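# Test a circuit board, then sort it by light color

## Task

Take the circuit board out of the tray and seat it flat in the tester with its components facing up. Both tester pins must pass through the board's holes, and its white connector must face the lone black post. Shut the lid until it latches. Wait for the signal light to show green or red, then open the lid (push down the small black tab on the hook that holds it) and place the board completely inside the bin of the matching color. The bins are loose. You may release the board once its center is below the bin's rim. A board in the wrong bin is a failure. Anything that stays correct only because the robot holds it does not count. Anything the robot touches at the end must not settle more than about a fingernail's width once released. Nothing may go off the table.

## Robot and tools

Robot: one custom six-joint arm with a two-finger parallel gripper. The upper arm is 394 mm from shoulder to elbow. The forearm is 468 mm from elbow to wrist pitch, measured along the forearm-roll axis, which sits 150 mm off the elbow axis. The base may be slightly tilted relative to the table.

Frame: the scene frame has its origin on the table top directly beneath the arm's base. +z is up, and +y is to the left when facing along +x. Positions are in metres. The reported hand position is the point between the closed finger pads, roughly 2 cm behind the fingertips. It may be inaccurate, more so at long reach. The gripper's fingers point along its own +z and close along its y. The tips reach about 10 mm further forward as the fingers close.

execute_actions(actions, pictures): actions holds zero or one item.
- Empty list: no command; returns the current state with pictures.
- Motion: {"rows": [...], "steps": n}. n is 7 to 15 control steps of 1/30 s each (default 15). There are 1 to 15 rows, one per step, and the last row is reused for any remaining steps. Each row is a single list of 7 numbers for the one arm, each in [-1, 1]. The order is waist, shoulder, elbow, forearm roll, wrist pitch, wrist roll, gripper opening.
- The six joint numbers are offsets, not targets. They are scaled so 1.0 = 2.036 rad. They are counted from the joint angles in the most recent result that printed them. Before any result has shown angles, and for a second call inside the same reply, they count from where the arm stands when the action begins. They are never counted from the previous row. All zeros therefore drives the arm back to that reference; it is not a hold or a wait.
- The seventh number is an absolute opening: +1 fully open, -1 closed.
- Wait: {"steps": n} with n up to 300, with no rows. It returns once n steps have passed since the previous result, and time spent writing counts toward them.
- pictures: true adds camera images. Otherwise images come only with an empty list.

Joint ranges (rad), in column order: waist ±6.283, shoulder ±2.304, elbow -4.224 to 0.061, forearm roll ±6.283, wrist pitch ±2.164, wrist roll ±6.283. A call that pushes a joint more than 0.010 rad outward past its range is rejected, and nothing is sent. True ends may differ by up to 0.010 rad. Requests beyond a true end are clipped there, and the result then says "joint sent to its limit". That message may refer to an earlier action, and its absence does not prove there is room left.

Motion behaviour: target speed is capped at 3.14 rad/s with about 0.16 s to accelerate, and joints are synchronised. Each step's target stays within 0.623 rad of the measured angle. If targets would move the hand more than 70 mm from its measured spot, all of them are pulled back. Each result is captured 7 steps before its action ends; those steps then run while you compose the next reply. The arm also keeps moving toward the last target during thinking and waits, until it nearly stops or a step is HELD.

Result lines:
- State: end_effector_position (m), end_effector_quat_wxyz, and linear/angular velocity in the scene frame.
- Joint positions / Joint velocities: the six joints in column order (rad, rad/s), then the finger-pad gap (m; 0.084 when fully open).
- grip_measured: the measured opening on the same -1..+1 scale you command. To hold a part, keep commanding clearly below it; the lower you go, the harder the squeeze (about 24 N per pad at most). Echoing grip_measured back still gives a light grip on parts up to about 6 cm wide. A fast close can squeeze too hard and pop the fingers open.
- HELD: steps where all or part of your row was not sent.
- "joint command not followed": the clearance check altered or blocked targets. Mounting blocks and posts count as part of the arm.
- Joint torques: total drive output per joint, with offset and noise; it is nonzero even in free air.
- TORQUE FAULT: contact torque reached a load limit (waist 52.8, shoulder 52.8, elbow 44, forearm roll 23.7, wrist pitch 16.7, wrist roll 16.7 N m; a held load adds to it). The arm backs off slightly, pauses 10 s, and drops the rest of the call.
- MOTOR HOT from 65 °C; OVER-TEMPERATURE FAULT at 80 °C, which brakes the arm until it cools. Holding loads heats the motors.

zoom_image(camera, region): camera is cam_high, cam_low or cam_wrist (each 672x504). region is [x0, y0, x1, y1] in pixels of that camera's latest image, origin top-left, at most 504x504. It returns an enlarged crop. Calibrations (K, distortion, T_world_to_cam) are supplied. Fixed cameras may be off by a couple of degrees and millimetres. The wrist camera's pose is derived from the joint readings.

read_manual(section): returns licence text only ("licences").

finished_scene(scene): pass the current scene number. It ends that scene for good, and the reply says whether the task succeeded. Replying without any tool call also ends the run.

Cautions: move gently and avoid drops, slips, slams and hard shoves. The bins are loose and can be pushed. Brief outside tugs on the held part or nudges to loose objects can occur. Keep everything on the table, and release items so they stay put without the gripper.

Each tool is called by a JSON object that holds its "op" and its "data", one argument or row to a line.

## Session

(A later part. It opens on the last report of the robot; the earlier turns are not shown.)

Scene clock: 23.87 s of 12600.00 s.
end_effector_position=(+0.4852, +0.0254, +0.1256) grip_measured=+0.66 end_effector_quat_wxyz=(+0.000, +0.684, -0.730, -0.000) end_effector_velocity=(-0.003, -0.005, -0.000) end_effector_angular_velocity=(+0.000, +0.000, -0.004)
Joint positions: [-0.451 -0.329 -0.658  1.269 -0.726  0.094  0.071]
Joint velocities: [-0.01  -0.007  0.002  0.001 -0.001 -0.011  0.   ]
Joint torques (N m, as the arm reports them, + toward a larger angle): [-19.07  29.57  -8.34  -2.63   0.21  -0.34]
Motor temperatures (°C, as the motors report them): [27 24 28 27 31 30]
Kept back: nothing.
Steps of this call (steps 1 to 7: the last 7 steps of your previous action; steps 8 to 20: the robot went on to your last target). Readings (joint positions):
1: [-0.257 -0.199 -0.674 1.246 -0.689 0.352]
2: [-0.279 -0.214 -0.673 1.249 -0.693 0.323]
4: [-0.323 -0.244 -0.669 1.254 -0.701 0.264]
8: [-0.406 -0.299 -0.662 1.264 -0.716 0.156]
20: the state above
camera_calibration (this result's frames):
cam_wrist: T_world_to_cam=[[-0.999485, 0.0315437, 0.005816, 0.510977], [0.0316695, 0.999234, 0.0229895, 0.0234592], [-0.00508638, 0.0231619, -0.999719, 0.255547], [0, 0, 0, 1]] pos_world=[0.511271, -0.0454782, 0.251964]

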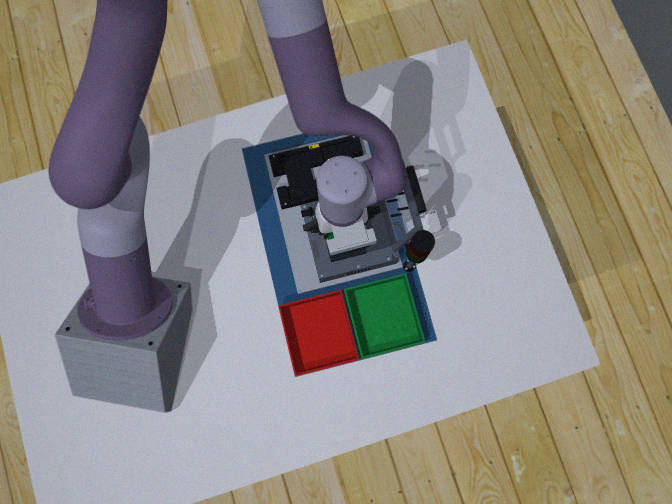

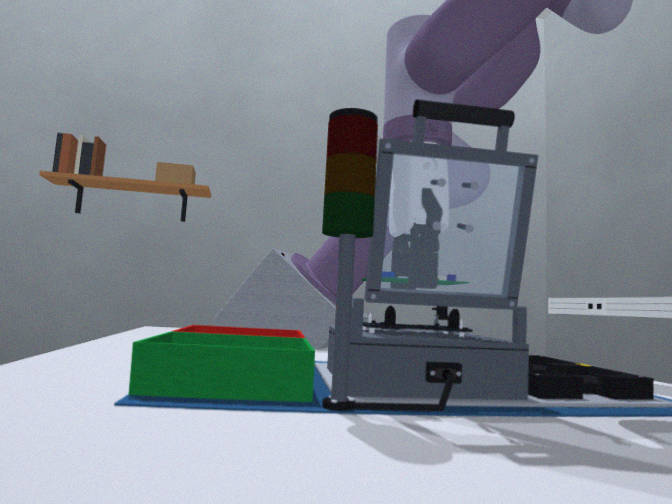

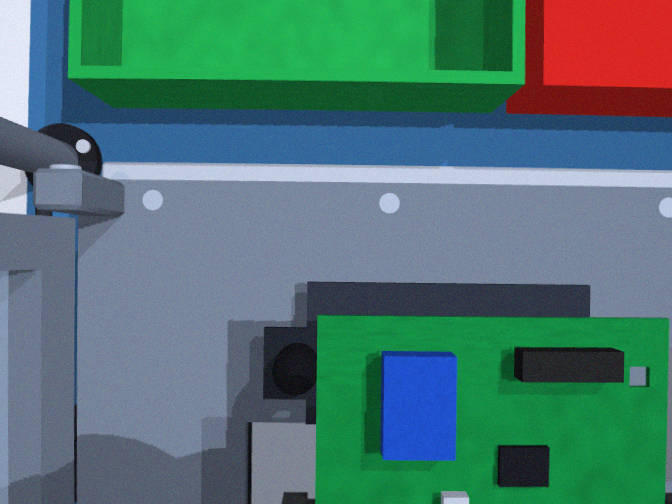

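{"op": "execute_actions", "data": {
  "actions": [
    {"rows": [[0.0072,-0.0092,-0.0016,0.0147,0.0042,-0.0104,-0.3],[0.0144,-0.0183,-0.0031,0.0295,0.0083,-0.0207,-0.3],[0.0216,-0.0275,-0.0047,0.0442,0.0125,-0.0311,-0.3]], "steps": 15}
  ]
}}

{"op": "execute_actions", "data": {
  "actions": [
    {"steps": 12}
  ],
  "pictures": true
}}

Scene clock: 25.30 s of 12600.00 s.
end_effector_position=(+0.4852, +0.0260, +0.1037) grip_measured=+0.66 end_effector_quat_wxyz=(+0.000, +0.683, -0.730, -0.001) end_effector_velocity=(-0.001, +0.002, -0.064) end_effector_angular_velocity=(-0.006, +0.004, -0.002)
Joint positions: [-0.417 -0.373 -0.665  1.338 -0.706  0.045  0.071]
Joint velocities: [ 0.102 -0.127 -0.021  0.205  0.059 -0.142  0.   ]
Joint torques (N m, as the arm reports them, + toward a larger angle): [-18.69  35.19  -8.74  -2.05  -0.18  -0.05]
Motor temperatures (°C, as the motors report them): [27 24 28 27 31 30]
Steps of this call (steps 1 to 15: the robot went on to your last target; steps 16 to 35: nothing new was sent; steps 36 to 43: the first 8 steps of this action). Readings (joint positions):
36: [-0.452 -0.330 -0.658 1.270 -0.726 0.092]
37: [-0.451 -0.332 -0.659 1.273 -0.725 0.090]
39: [-0.441 -0.343 -0.661 1.292 -0.719 0.076]
43: the state above

Scene clock: 25.70 s of 12600.00 s.
end_effector_position=(+0.4857, +0.0261, +0.0978) grip_measured=+0.66 end_effector_quat_wxyz=(+0.000, +0.684, -0.730, +0.000) end_effector_velocity=(-0.000, -0.000, -0.001) end_effector_angular_velocity=(-0.001, +0.000, -0.001)
Joint positions: [-0.407 -0.385 -0.668  1.359 -0.7    0.031  0.071]
Joint velocities: [ 0.002 -0.003 -0.     0.004  0.002 -0.002  0.   ]
Joint torques (N m, as the arm reports them, + toward a larger angle): [-12.67  32.37  -8.34  -1.51   0.03  -0.12]
Motor temperatures (°C, as the motors report them): [27 24 28 27 31 30]
Kept back: nothing.
Steps of this call (steps 1 to 7: the last 7 steps of your previous action; steps 8 to 12: the robot went on to your last target). Readings (joint positions):
1: [-0.414 -0.377 -0.666 1.344 -0.705 0.041]
2: [-0.412 -0.379 -0.666 1.349 -0.703 0.038]
4: [-0.410 -0.382 -0.667 1.354 -0.702 0.034]
8: [-0.408 -0.384 -0.668 1.358 -0.701 0.031]
12: the state above
camera_calibration (this result's frames):
cam_wrist: T_world_to_cam=[[-0.999483, 0.0316464, 0.00566367, 0.511671], [0.0317643, 0.999251, 0.0221006, 0.0233641], [-0.00496002, 0.022269, -0.99974, 0.227711], [0, 0, 0, 1]] pos_world=[0.511794, -0.0446101, 0.224237]

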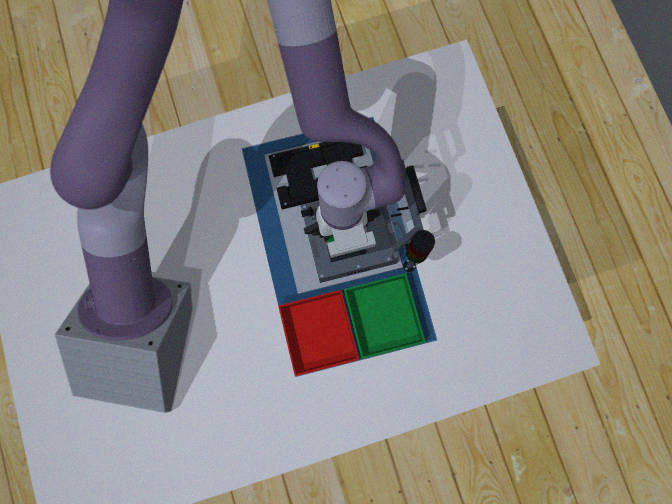

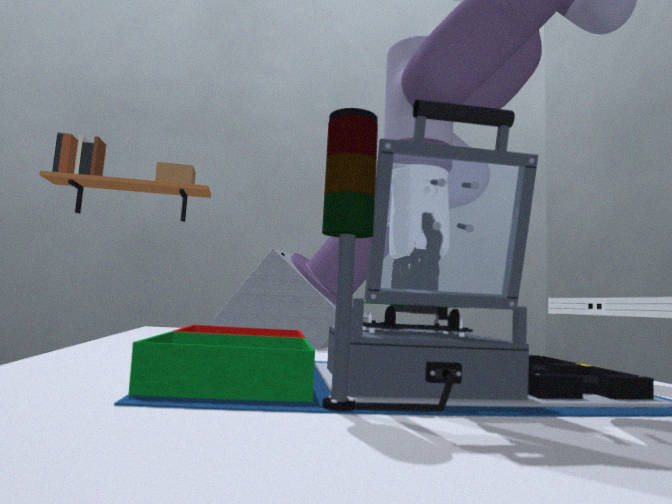

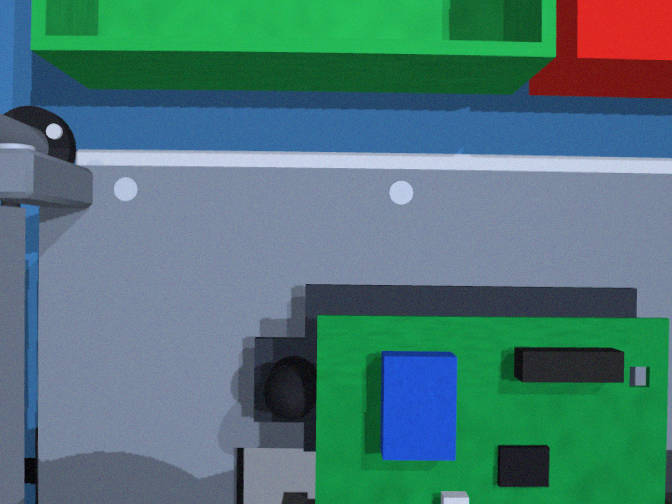

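{"op": "zoom_image", "data": {
  "camera": "cam_low",
  "region": [350, 280, 540, 360]
}}

{"op": "zoom_image", "data": {
  "camera": "cam_wrist",
  "region": [220, 270, 672, 504]
}}

Region (350, 280, 540, 360) of cam_low's 672x504 image, scaled by 2.653, with more detail than that image has; it fills the top 212 rows of this view, and the rest is white.

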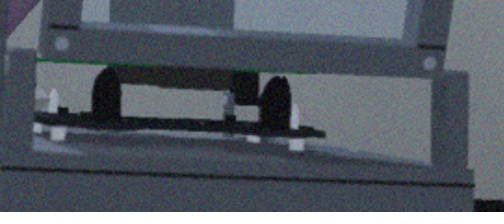

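Region (220, 270, 672, 504) of cam_wrist's 672x504 image, scaled by 1.115, with more detail than that image has; it fills the top 261 rows of this view, and the rest is white.

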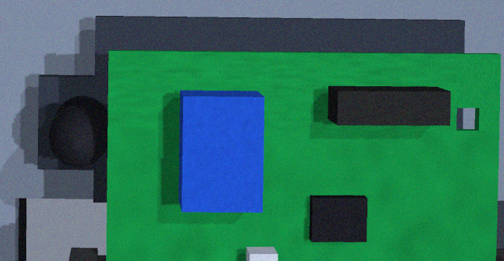

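{"op": "execute_actions", "data": {
  "actions": [
    {"rows": [[0.0034,-0.0043,-0.0008,0.0071,0.0015,-0.0050,-0.3],[0.0069,-0.0087,-0.0017,0.0143,0.0030,-0.0101,-0.3],[0.0103,-0.0130,-0.0025,0.0214,0.0045,-0.0151,-0.3]], "steps": 15}
  ]
}}

{"op": "execute_actions", "data": {
  "actions": [
    {"steps": 12}
  ],
  "pictures": true
}}

Scene clock: 26.83 s of 12600.00 s.
end_effector_position=(+0.4855, +0.0263, +0.0874) grip_measured=+0.67 end_effector_quat_wxyz=(+0.001, +0.683, -0.730, +0.000) end_effector_velocity=(-0.001, -0.002, -0.027) end_effector_angular_velocity=(-0.010, -0.000, +0.001)
Joint positions: [-0.391 -0.406 -0.672  1.393 -0.692  0.007  0.072]
Joint velocities: [ 0.042 -0.056 -0.011  0.092  0.029 -0.068  0.   ]
Joint torques (N m, as the arm reports them, + toward a larger angle): [-14.77  34.47  -7.96  -2.03  -1.29  -0.14]
Motor temperatures (°C, as the motors report them): [27 24 28 27 31 30]
Steps of this call (steps 1 to 26: the robot went on to your last target; steps 27 to 34: the first 8 steps of this action). Readings (joint positions):
27: [-0.407 -0.385 -0.668 1.359 -0.700 0.030]
28: [-0.406 -0.386 -0.668 1.361 -0.700 0.029]
30: [-0.401 -0.392 -0.670 1.372 -0.698 0.022]
34: the state above

Scene clock: 27.23 s of 12600.00 s.
end_effector_position=(+0.4856, +0.0264, +0.0848) grip_measured=+0.67 end_effector_quat_wxyz=(+0.001, +0.684, -0.730, +0.001) end_effector_velocity=(+0.000, +0.000, -0.000) end_effector_angular_velocity=(+0.002, -0.001, +0.001)
Joint positions: [-0.387 -0.411 -0.673  1.402 -0.69  -0.     0.072]
Joint velocities: [ 0.    -0.001 -0.001  0.002 -0.002 -0.002  0.   ]
Joint torques (N m, as the arm reports them, + toward a larger angle): [-10.92  36.27  -6.26  -2.55  -3.53  -0.36]
Motor temperatures (°C, as the motors report them): [27 24 28 27 31 30]
Kept back: nothing.
Steps of this call (steps 1 to 7: the last 7 steps of your previous action; steps 8 to 12: the robot went on to your last target). Readings (joint positions):
1: [-0.390 -0.407 -0.672 1.395 -0.691 0.005]
2: [-0.389 -0.408 -0.672 1.397 -0.690 0.003]
4: [-0.388 -0.410 -0.673 1.400 -0.690 0.002]
8: [-0.387 -0.411 -0.673 1.402 -0.689 0.000]
12: the state above
camera_calibration (this result's frames):
cam_wrist: T_world_to_cam=[[-0.999479, 0.031751, 0.00583785, 0.511557], [0.0318659, 0.999276, 0.020778, 0.023408], [-0.0051739, 0.0209532, -0.999767, 0.214755], [0, 0, 0, 1]] pos_world=[0.511655, -0.0441333, 0.211233]

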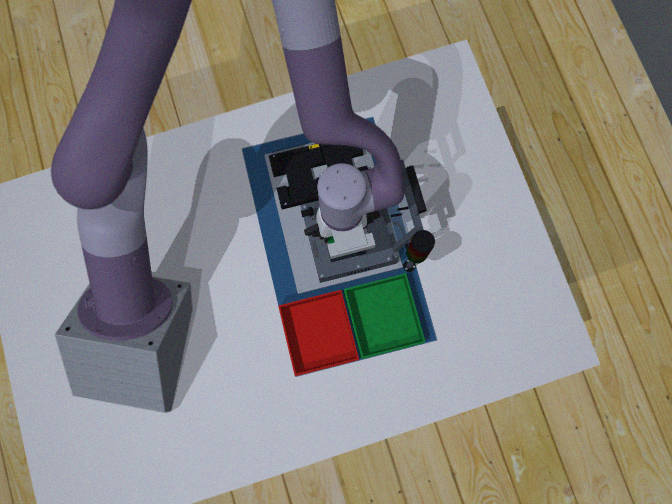

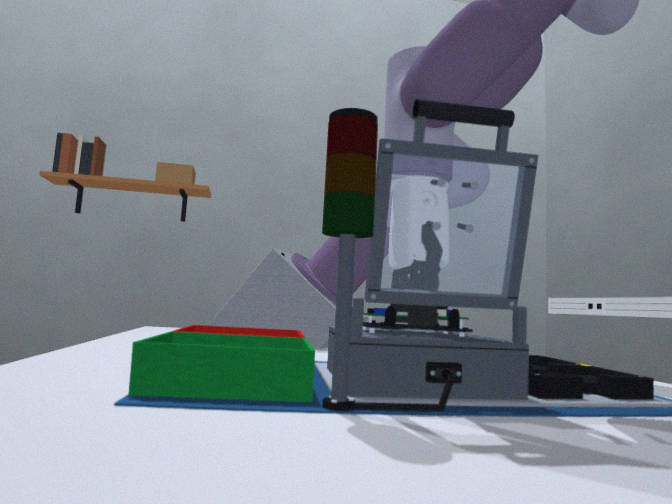

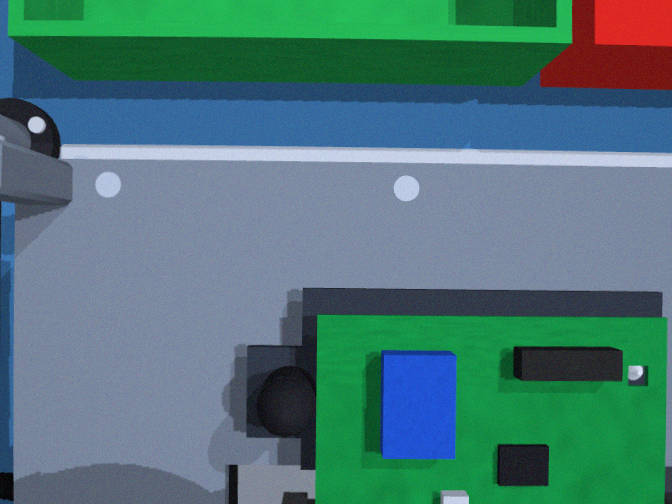

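{"op": "execute_actions", "data": {
  "actions": [
    {"rows": [[0.0021,-0.0058,-0.0018,0.0063,0.0004,-0.0057,-0.3]], "steps": 15}
  ]
}}

{"op": "execute_actions", "data": {
  "actions": [
    {"steps": 12}
  ],
  "pictures": true
}}

Scene clock: 28.47 s of 12600.00 s.
end_effector_position=(+0.4856, +0.0263, +0.0814) grip_measured=+0.67 end_effector_quat_wxyz=(-0.000, +0.684, -0.730, -0.001) end_effector_velocity=(+0.001, -0.001, -0.006) end_effector_angular_velocity=(+0.004, -0.001, +0.001)
Joint positions: [-0.384 -0.42  -0.676  1.413 -0.691 -0.01   0.072]
Joint velocities: [ 0.005 -0.016 -0.006  0.018 -0.001 -0.017  0.   ]
Joint torques (N m, as the arm reports them, + toward a larger angle): [-7.59 27.5  -8.04 -1.44 -3.09 -0.33]
Motor temperatures (°C, as the motors report them): [27 24 28 27 31 30]
Steps of this call (steps 1 to 15: the robot went on to your last target; steps 16 to 29: nothing new was sent; steps 30 to 37: the first 8 steps of this action). Readings (joint positions):
30: [-0.386 -0.411 -0.673 1.403 -0.690 -0.000]
31: [-0.386 -0.413 -0.673 1.404 -0.690 -0.002]
33: [-0.384 -0.417 -0.675 1.408 -0.690 -0.005]
37: the state above

Scene clock: 28.87 s of 12600.00 s.
end_effector_position=(+0.4856, +0.0261, +0.0804) grip_measured=+0.67 end_effector_quat_wxyz=(-0.000, +0.684, -0.730, -0.001) end_effector_velocity=(-0.000, -0.001, -0.000) end_effector_angular_velocity=(-0.003, +0.001, -0.001)
Joint positions: [-0.382 -0.423 -0.677  1.415 -0.69  -0.012  0.072]
Joint velocities: [ 0.    -0.001 -0.     0.001  0.003  0.     0.   ]
Joint torques (N m, as the arm reports them, + toward a larger angle): [-6.87 25.77 -7.32 -1.05 -1.46 -0.06]
Motor temperatures (°C, as the motors report them): [27 24 28 27 31 30]
Kept back: nothing.
Steps of this call (steps 1 to 7: the last 7 steps of your previous action; steps 8 to 12: the robot went on to your last target). Readings (joint positions):
1: [-0.383 -0.421 -0.676 1.413 -0.691 -0.010]
2: [-0.383 -0.421 -0.676 1.414 -0.691 -0.011]
4: [-0.383 -0.422 -0.676 1.414 -0.691 -0.011]
8: [-0.382 -0.422 -0.677 1.415 -0.691 -0.012]
12: the state above
camera_calibration (this result's frames):
cam_wrist: T_world_to_cam=[[-0.999483, 0.0315214, 0.00627222, 0.51154], [0.0316625, 0.999214, 0.0238335, 0.023734], [-0.00551603, 0.0240197, -0.999696, 0.210525], [0, 0, 0, 1]] pos_world=[0.511685, -0.0448965, 0.206687]

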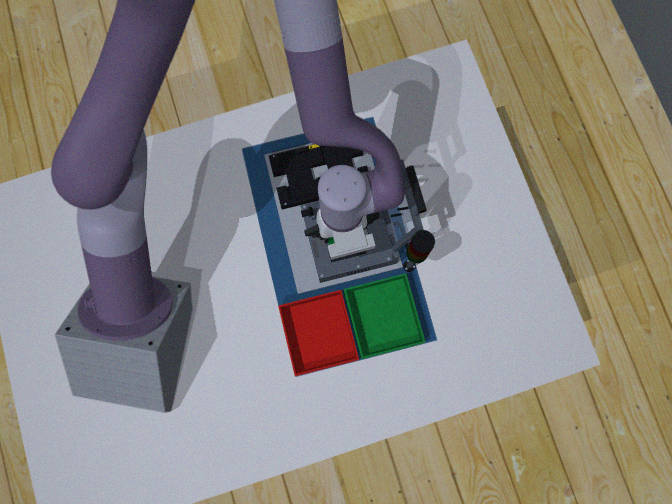

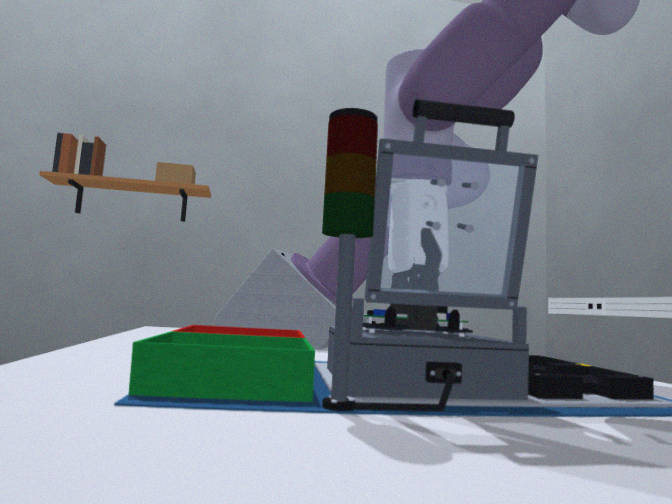

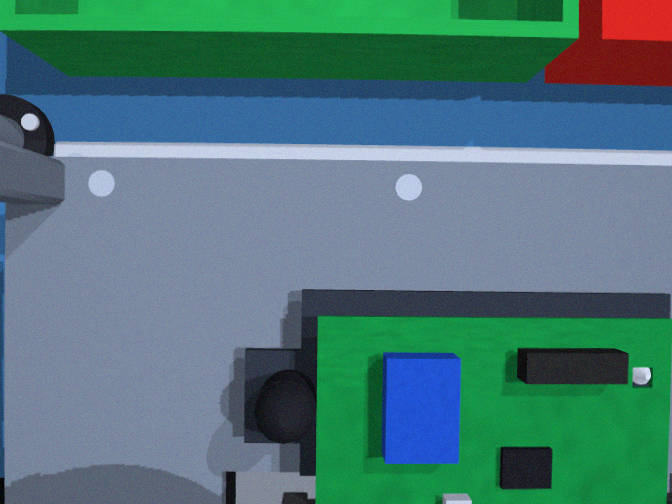

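{"op": "execute_actions", "data": {
  "actions": [
    {"rows": [[0.0019,-0.0025,-0.0005,0.0040,0.0009,-0.0028,-0.3],[0.0038,-0.0049,-0.0010,0.0081,0.0018,-0.0056,-0.3]], "steps": 15}
  ]
}}

{"op": "execute_actions", "data": {
  "actions": [
    {"steps": 10}
  ],
  "pictures": true
}}

Scene clock: 29.57 s of 12600.00 s.
end_effector_position=(+0.4852, +0.0257, +0.0763) grip_measured=+0.67 end_effector_quat_wxyz=(+0.001, +0.683, -0.730, -0.000) end_effector_velocity=(+0.000, +0.001, -0.004) end_effector_angular_velocity=(+0.002, -0.005, +0.002)
Joint positions: [-0.376 -0.431 -0.678  1.428 -0.686 -0.021  0.072]
Joint velocities: [ 0.006 -0.008 -0.     0.024  0.    -0.021  0.   ]
Joint torques (N m, as the arm reports them, + toward a larger angle): [-7.72 28.12 -7.49 -0.22 -1.69  0.01]
Motor temperatures (°C, as the motors report them): [27 24 28 27 31 30]
Steps of this call (steps 1 to 13: the robot went on to your last target; steps 14 to 21: the first 8 steps of this action). Readings (joint positions):
14: [-0.382 -0.423 -0.677 1.415 -0.690 -0.012]
15: [-0.382 -0.424 -0.677 1.416 -0.689 -0.012]
17: [-0.379 -0.428 -0.677 1.422 -0.687 -0.016]
21: the state above

Scene clock: 29.90 s of 12600.00 s.
end_effector_position=(+0.4853, +0.0259, +0.0756) grip_measured=+0.67 end_effector_quat_wxyz=(+0.001, +0.683, -0.730, -0.000) end_effector_velocity=(+0.000, +0.000, -0.001) end_effector_angular_velocity=(+0.001, +0.000, +0.000)
Joint positions: [-0.375 -0.433 -0.679  1.431 -0.686 -0.023  0.072]
Joint velocities: [ 0.001 -0.002 -0.001  0.002 -0.001 -0.001  0.   ]
Joint torques (N m, as the arm reports them, + toward a larger angle): [-5.96 26.63 -6.47  0.21 -2.56 -0.21]
Motor temperatures (°C, as the motors report them): [27 24 28 27 31 30]
Kept back: nothing.
Steps of this call (steps 1 to 7: the last 7 steps of your previous action; steps 8 to 10: the robot went on to your last target). Readings (joint positions):
1: [-0.376 -0.432 -0.678 1.429 -0.686 -0.021]
2: [-0.376 -0.432 -0.678 1.430 -0.686 -0.022]
4: [-0.375 -0.432 -0.678 1.430 -0.686 -0.022]
8: [-0.375 -0.432 -0.678 1.431 -0.686 -0.023]
10: the state above
camera_calibration (this result's frames):
cam_wrist: T_world_to_cam=[[-0.999462, 0.0321604, 0.00645202, 0.51125], [0.0322966, 0.999231, 0.0222516, 0.0238602], [-0.00573143, 0.022448, -0.999732, 0.205841], [0, 0, 0, 1]] pos_world=[0.511384, -0.0449046, 0.201956]

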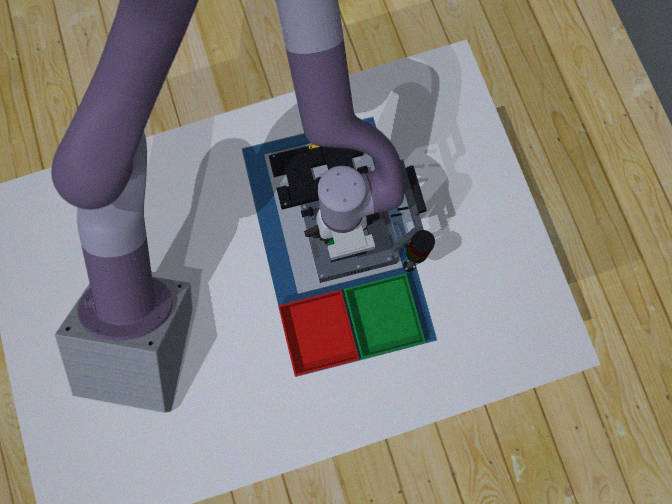

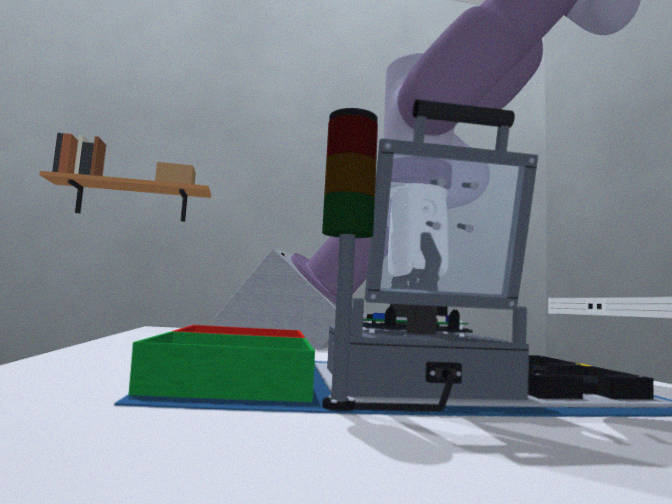

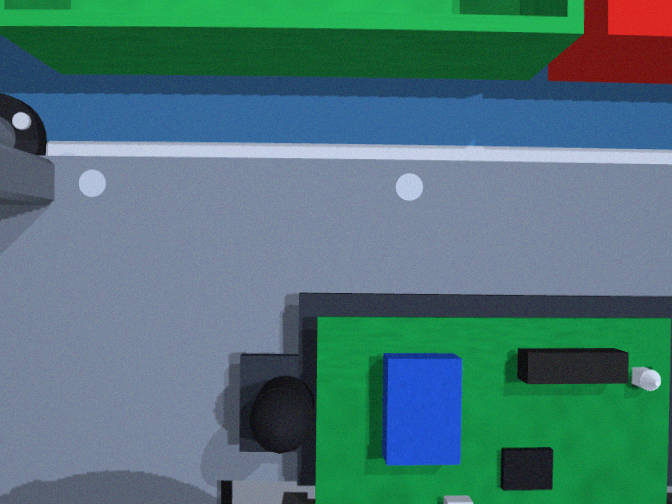

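{"op": "execute_actions", "data": {
  "actions": [
    {"rows": [[0,0,0,0,0,0,0.2],[0,0,0,0,0,0,0.5],[0,0,0,0,0,0,0.62],[0,0,0,0,0,0,0.7],[0,0,0,0,0,0,0.78],[0,0,0,0,0,0,0.86],[0,0,0,0,0,0,0.95]], "steps": 12}
  ]
}}

{"op": "execute_actions", "data": {
  "actions": [
    {"steps": 10}
  ],
  "pictures": true
}}

Scene clock: 30.40 s of 12600.00 s.
end_effector_position=(+0.4853, +0.0259, +0.0755) grip_measured=+0.67 end_effector_quat_wxyz=(+0.001, +0.683, -0.730, -0.000) end_effector_velocity=(-0.000, -0.000, +0.000) end_effector_angular_velocity=(-0.001, +0.000, -0.001)
Joint positions: [-0.375 -0.433 -0.679  1.431 -0.686 -0.023  0.072]
Joint velocities: [-0.001  0.001  0.001 -0.001  0.001  0.001 -0.   ]
Joint torques (N m, as the arm reports them, + toward a larger angle): [ -5.47  27.68 -10.71   0.28  -3.09  -0.5 ]
Motor temperatures (°C, as the motors report them): [27 24 28 27 31 30]
Steps of this call (steps 1 to 10: the robot went on to your last target; steps 11 to 15: the first 5 steps of this action). Readings (joint positions):
11: [-0.375 -0.433 -0.679 1.431 -0.686 -0.023]
12: [-0.375 -0.433 -0.679 1.431 -0.686 -0.023]
14: [-0.375 -0.433 -0.679 1.431 -0.686 -0.023]
15: the state above

Scene clock: 30.73 s of 12600.00 s.
end_effector_position=(+0.4854, +0.0264, +0.0754) grip_measured=+0.95 end_effector_quat_wxyz=(+0.000, +0.684, -0.730, -0.001) end_effector_velocity=(-0.000, -0.004, +0.001) end_effector_angular_velocity=(-0.011, -0.000, -0.002)
Joint positions: [-0.374 -0.433 -0.679  1.431 -0.687 -0.023  0.082]
Joint velocities: [-0.004  0.002  0.001 -0.002  0.01   0.001  0.001]
Joint torques (N m, as the arm reports them, + toward a larger angle): [-13.69  32.48  -6.19  -2.35   0.03  -0.45]
Motor temperatures (°C, as the motors report them): [27 24 28 27 31 30]
Kept back: nothing.
Steps of this call (steps 1 to 7: the last 7 steps of your previous action; steps 8 to 10: the robot went on to your last target). Readings (joint positions):
1: [-0.375 -0.433 -0.679 1.431 -0.687 -0.023]
2: [-0.373 -0.433 -0.679 1.432 -0.689 -0.023]
4: [-0.373 -0.433 -0.679 1.432 -0.690 -0.023]
8: [-0.374 -0.433 -0.679 1.431 -0.688 -0.023]
10: the state above
camera_calibration (this result's frames):
cam_wrist: T_world_to_cam=[[-0.99947, 0.0319007, 0.00654894, 0.511321], [0.0320478, 0.999204, 0.0237477, 0.0233736], [-0.00578616, 0.023945, -0.999697, 0.205634], [0, 0, 0, 1]] pos_world=[0.511491, -0.0445904, 0.201668]

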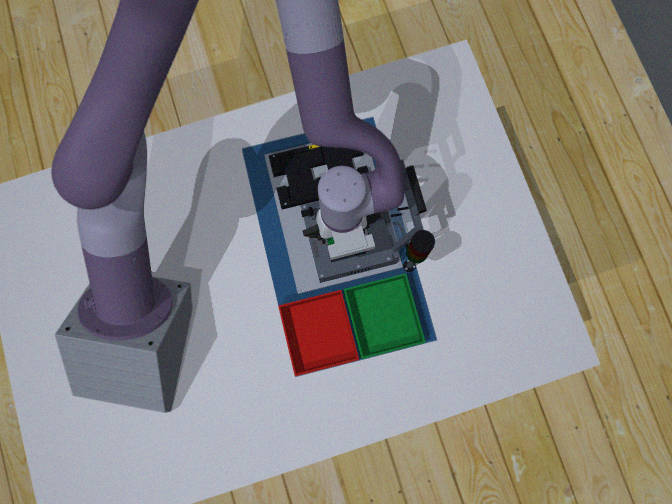

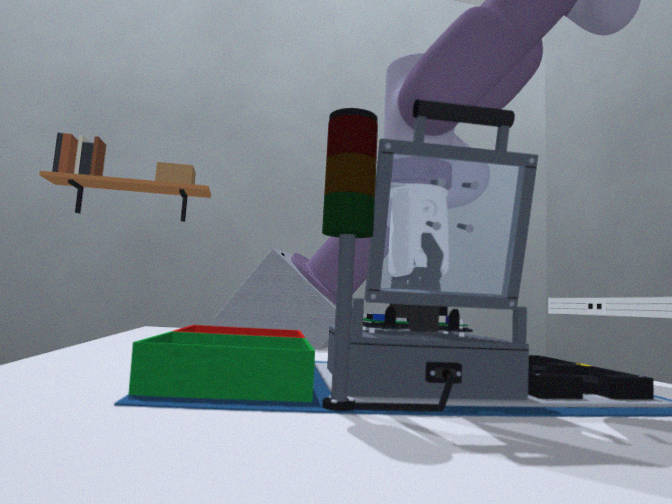

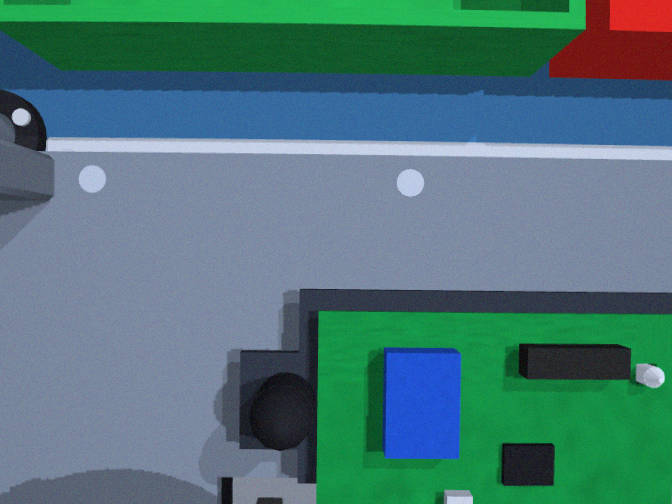

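{"op": "execute_actions", "data": {
  "actions": [
    {"rows": [[-0.0096,0.0126,0.0025,-0.0199,-0.0047,0.0142,1],[-0.0193,0.0252,0.0051,-0.0398,-0.0094,0.0283,1],[-0.0289,0.0379,0.0076,-0.0597,-0.0141,0.0425,1],[-0.0386,0.0505,0.0102,-0.0796,-0.0188,0.0567,1]], "steps": 14}
  ]
}}

{"op": "execute_actions", "data": {
  "actions": [
    {"rows": [[-0.0461,0.2468,0.0225,-0.2421,-0.1070,0.2705,1]], "steps": 15}
  ]
}}

{"op": "execute_actions", "data": {
  "actions": [
    {"steps": 20}
  ],
  "pictures": true
}}

Scene clock: 31.40 s of 12600.00 s.
end_effector_position=(+0.4863, +0.0253, +0.1053) grip_measured=+1.00 end_effector_quat_wxyz=(-0.001, +0.684, -0.730, -0.000) end_effector_velocity=(+0.010, -0.010, +0.203) end_effector_angular_velocity=(-0.023, -0.031, +0.018)
Joint positions: [-0.421 -0.372 -0.667  1.336 -0.709  0.044  0.084]
Joint velocities: [-0.31   0.411  0.066 -0.614 -0.145  0.427  0.001]
Joint torques (N m, as the arm reports them, + toward a larger angle): [-14.15  21.73  -6.41  -0.68   0.43  -0.65]
Motor temperatures (°C, as the motors report them): [27 24 28 27 31 30]
Steps of this call (steps 1 to 13: the robot went on to your last target; steps 14 to 20: the first 7 steps of this action). Readings (joint positions):
14: [-0.375 -0.432 -0.678 1.431 -0.686 -0.023]
15: [-0.377 -0.430 -0.678 1.427 -0.687 -0.019]
17: [-0.388 -0.415 -0.674 1.402 -0.693 -0.001]
20: the state above

Scene clock: 31.90 s of 12600.00 s.
end_effector_position=(+0.4952, +0.0555, +0.1821) grip_measured=+1.00 end_effector_quat_wxyz=(-0.004, +0.687, -0.727, +0.000) end_effector_velocity=(+0.015, +0.159, +0.306) end_effector_angular_velocity=(-0.046, +0.024, +0.030)
Joint positions: [-0.481 -0.169 -0.644  1.113 -0.795  0.268  0.084]
Joint velocities: [-0.163  0.885  0.082 -0.865 -0.381  0.965 -0.   ]
Joint torques (N m, as the arm reports them, + toward a larger angle): [-11.75  22.31  -8.46  -0.52  -0.24  -0.35]
Motor temperatures (°C, as the motors report them): [27 24 28 27 31 30]
Steps of this call (steps 1 to 7: the last 7 steps of your previous action; steps 8 to 15: the first 8 steps of this action, its rows measured from where the robot was after step 7). Readings (joint positions):
7: [-0.450 -0.334 -0.659 1.276 -0.724 0.088]
8: [-0.451 -0.333 -0.658 1.274 -0.724 0.089]
9: [-0.452 -0.329 -0.657 1.269 -0.726 0.096]
11: [-0.459 -0.292 -0.653 1.231 -0.743 0.138]
15: the state above

Scene clock: 32.57 s of 12600.00 s.
end_effector_position=(+0.4750, +0.1054, +0.2916) grip_measured=+1.00 end_effector_quat_wxyz=(+0.037, +0.680, -0.732, +0.018) end_effector_velocity=(-0.002, +0.003, +0.007) end_effector_angular_velocity=(-0.009, +0.001, -0.002)
Joint positions: [-0.543  0.166 -0.613  0.785 -0.941  0.636  0.084]
Joint velocities: [-0.004  0.021  0.001 -0.019 -0.009  0.021 -0.   ]
Joint torques (N m, as the arm reports them, + toward a larger angle): [-11.37  16.05 -12.26  -1.14   0.32  -0.85]
Motor temperatures (°C, as the motors report them): [27 24 29 27 31 30]
Kept back: nothing.
Steps of this call (steps 1 to 7: the last 7 steps of your previous action; steps 8 to 20: the robot went on to your last target). Readings (joint positions):
1: [-0.487 -0.139 -0.641 1.085 -0.808 0.301]
2: [-0.492 -0.110 -0.638 1.055 -0.821 0.333]
4: [-0.503 -0.049 -0.633 0.996 -0.847 0.400]
8: [-0.526 0.072 -0.622 0.878 -0.900 0.532]
20: the state above
camera_calibration (this result's frames):
cam_wrist: T_world_to_cam=[[-0.998598, 0.0427089, 0.0312817, 0.48832], [0.0409442, 0.997645, -0.0550338, -0.0415031], [-0.0335584, -0.0536758, -0.997994, 0.440701], [0, 0, 0, 1]] pos_world=[0.504124, 0.0442047, 0.422258]

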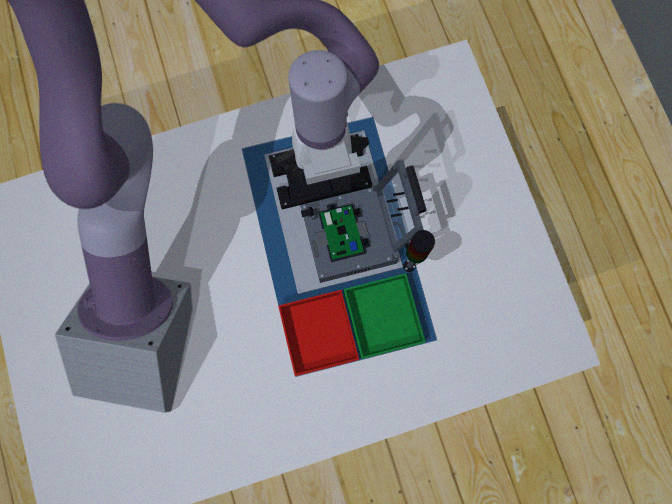

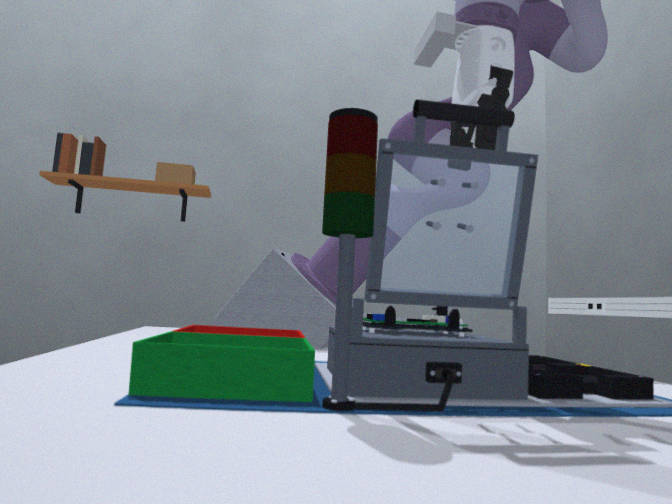

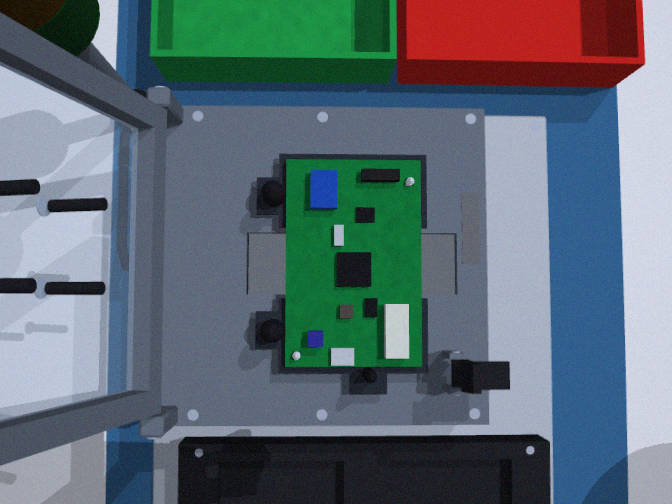

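{"op": "execute_actions", "data": {
  "actions": [
    {"rows": [[-0.0067,-0.1299,-0.1898,0.0095,-0.0691,0.0219,1]], "steps": 15}
  ]
}}

{"op": "execute_actions", "data": {
  "actions": [
    {"steps": 15}
  ],
  "pictures": true
}}

Scene clock: 35.27 s of 12600.00 s.
end_effector_position=(+0.5375, +0.1017, +0.3159) grip_measured=+1.00 end_effector_quat_wxyz=(+0.020, +0.681, -0.732, +0.011) end_effector_velocity=(+0.327, -0.030, +0.116) end_effector_angular_velocity=(+0.188, -0.068, +0.015)
Joint positions: [-0.549  0.049 -0.786  0.793 -1.004  0.657  0.084]
Joint velocities: [-0.032 -0.643 -0.927  0.052 -0.335  0.102 -0.   ]
Joint torques (N m, as the arm reports them, + toward a larger angle): [-12.37  18.56 -13.46  -1.69   0.24  -0.32]
Motor temperatures (°C, as the motors report them): [27 24 29 27 31 30]
Steps of this call (steps 1 to 30: the robot went on to your last target; steps 31 to 73: nothing new was sent; steps 74 to 81: the first 8 steps of this action). Readings (joint positions):
74: [-0.544 0.168 -0.613 0.783 -0.942 0.638]
75: [-0.544 0.165 -0.617 0.783 -0.944 0.639]
77: [-0.545 0.138 -0.657 0.786 -0.959 0.644]
81: the state above

Scene clock: 35.77 s of 12600.00 s.
end_effector_position=(+0.6093, +0.0931, +0.3401) grip_measured=+1.00 end_effector_quat_wxyz=(+0.000, +0.683, -0.730, -0.000) end_effector_velocity=(+0.008, -0.002, +0.003) end_effector_angular_velocity=(+0.004, -0.002, -0.000)
Joint positions: [-0.557 -0.097 -0.996  0.804 -1.08   0.681  0.084]
Joint velocities: [-0.001 -0.017 -0.025  0.001 -0.008  0.004 -0.   ]
Joint torques (N m, as the arm reports them, + toward a larger angle): [-10.63  24.11 -13.08  -1.43  -0.15  -0.16]
Motor temperatures (°C, as the motors report them): [27 24 29 27 31 30]
Kept back: nothing.
Steps of this call (steps 1 to 7: the last 7 steps of your previous action; steps 8 to 15: the robot went on to your last target). Readings (joint positions):
1: [-0.550 0.027 -0.817 0.795 -1.015 0.661]
2: [-0.552 0.006 -0.848 0.796 -1.026 0.664]
4: [-0.554 -0.036 -0.908 0.800 -1.048 0.671]
8: [-0.556 -0.082 -0.974 0.803 -1.072 0.678]
15: the state above
camera_calibration (this result's frames):
cam_wrist: T_world_to_cam=[[-0.999426, 0.0333285, 0.00601686, 0.63141], [0.0334555, 0.999189, 0.0224077, -0.0539749], [-0.00526517, 0.0225962, -0.999731, 0.469152], [0, 0, 0, 1]] pos_world=[0.635324, 0.0222861, 0.466436]

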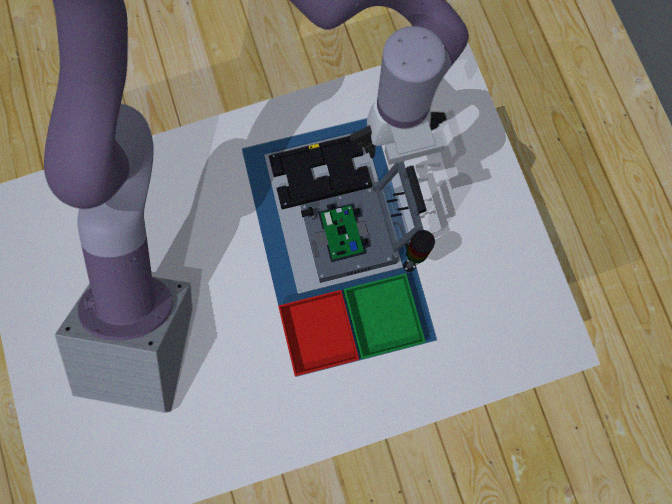

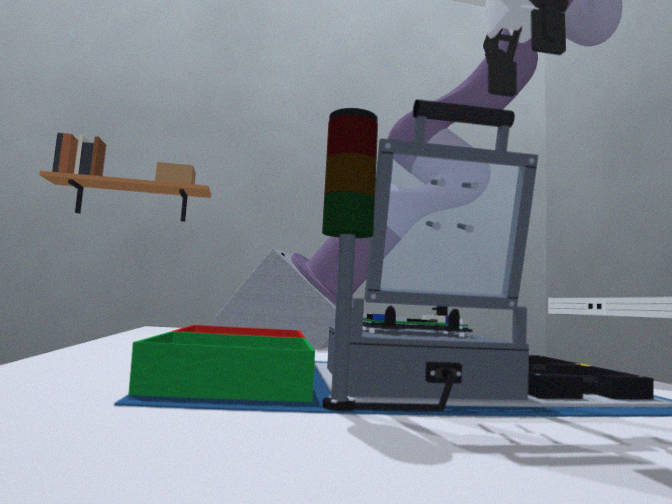

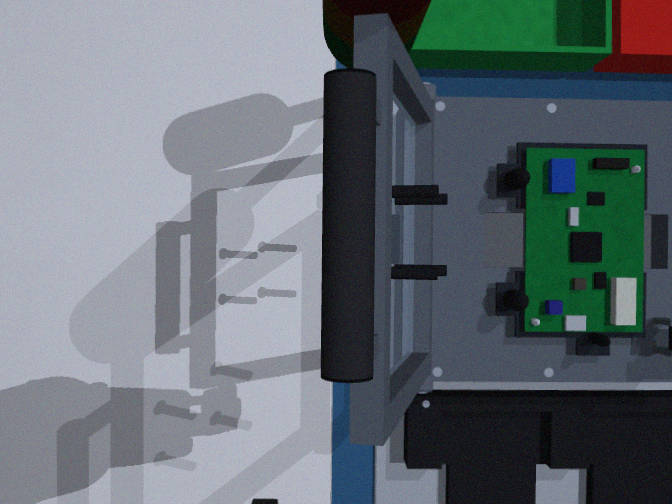

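{"op": "execute_actions", "data": {
  "actions": [
    {"rows": [[-0.0102,-0.1059,-0.0430,0.0236,0.0368,-0.0607,1]], "steps": 15}
  ]
}}

{"op": "execute_actions", "data": {
  "actions": [
    {"steps": 12}
  ],
  "pictures": true
}}

Scene clock: 37.50 s of 12600.00 s.
end_effector_position=(+0.6273, +0.0397, +0.3057) grip_measured=+1.00 end_effector_quat_wxyz=(-0.000, +0.683, -0.731, -0.001) end_effector_velocity=(+0.047, -0.229, -0.159) end_effector_angular_velocity=(+0.006, +0.022, -0.022)
Joint positions: [-0.571 -0.249 -1.057  0.838 -1.028  0.595  0.084]
Joint velocities: [-0.061 -0.627 -0.228  0.136  0.218 -0.349 -0.   ]
Joint torques (N m, as the arm reports them, + toward a larger angle): [-15.96  57.99 -13.11  -0.41  -0.47   0.02]
Motor temperatures (°C, as the motors report them): [27 24 29 27 31 30]
Steps of this call (steps 1 to 15: the robot went on to your last target; steps 16 to 44: nothing new was sent; steps 45 to 52: the first 8 steps of this action). Readings (joint positions):
45: [-0.557 -0.099 -0.999 0.805 -1.081 0.681]
46: [-0.557 -0.103 -1.001 0.806 -1.080 0.678]
48: [-0.561 -0.140 -1.018 0.815 -1.066 0.655]
52: the state above

Scene clock: 37.90 s of 12600.00 s.
end_effector_position=(+0.6335, +0.0172, +0.2911) grip_measured=+1.00 end_effector_quat_wxyz=(-0.000, +0.684, -0.730, -0.000) end_effector_velocity=(+0.000, -0.005, -0.004) end_effector_angular_velocity=(+0.001, +0.002, -0.002)
Joint positions: [-0.577 -0.31  -1.083  0.852 -1.006  0.558  0.084]
Joint velocities: [-0.001 -0.015 -0.004  0.003  0.005 -0.008 -0.   ]
Joint torques (N m, as the arm reports them, + toward a larger angle): [-15.44  33.59 -11.89  -3.13  -0.33  -0.3 ]
Motor temperatures (°C, as the motors report them): [27 24 29 27 31 30]
Kept back: nothing.
Steps of this call (steps 1 to 7: the last 7 steps of your previous action; steps 8 to 12: the robot went on to your last target). Readings (joint positions):
1: [-0.573 -0.267 -1.064 0.842 -1.022 0.585]
2: [-0.574 -0.281 -1.069 0.845 -1.017 0.577]
4: [-0.576 -0.296 -1.076 0.849 -1.012 0.567]
8: [-0.577 -0.307 -1.082 0.851 -1.007 0.560]
12: the state above
camera_calibration (this result's frames):
cam_wrist: T_world_to_cam=[[-0.999508, 0.0309332, 0.00526767, 0.658713], [0.0310465, 0.999253, 0.022992, 0.0235318], [-0.00455253, 0.0231442, -0.999722, 0.421601], [0, 0, 0, 1]] pos_world=[0.659578, -0.053648, 0.417473]

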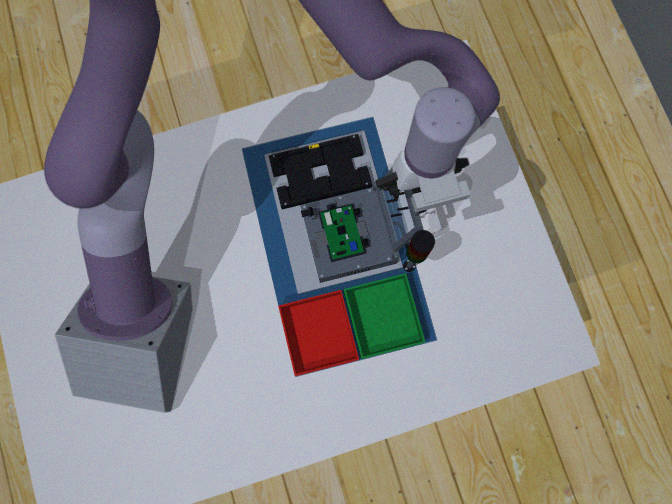

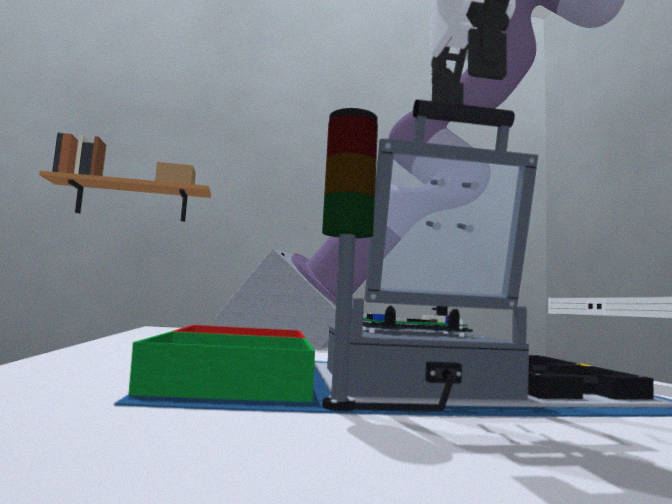

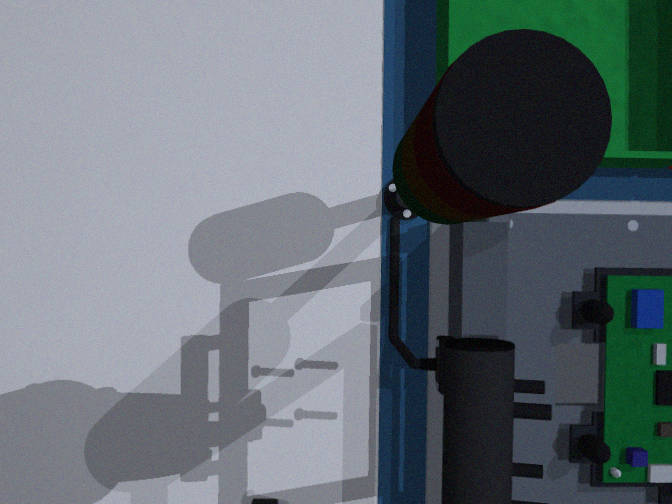

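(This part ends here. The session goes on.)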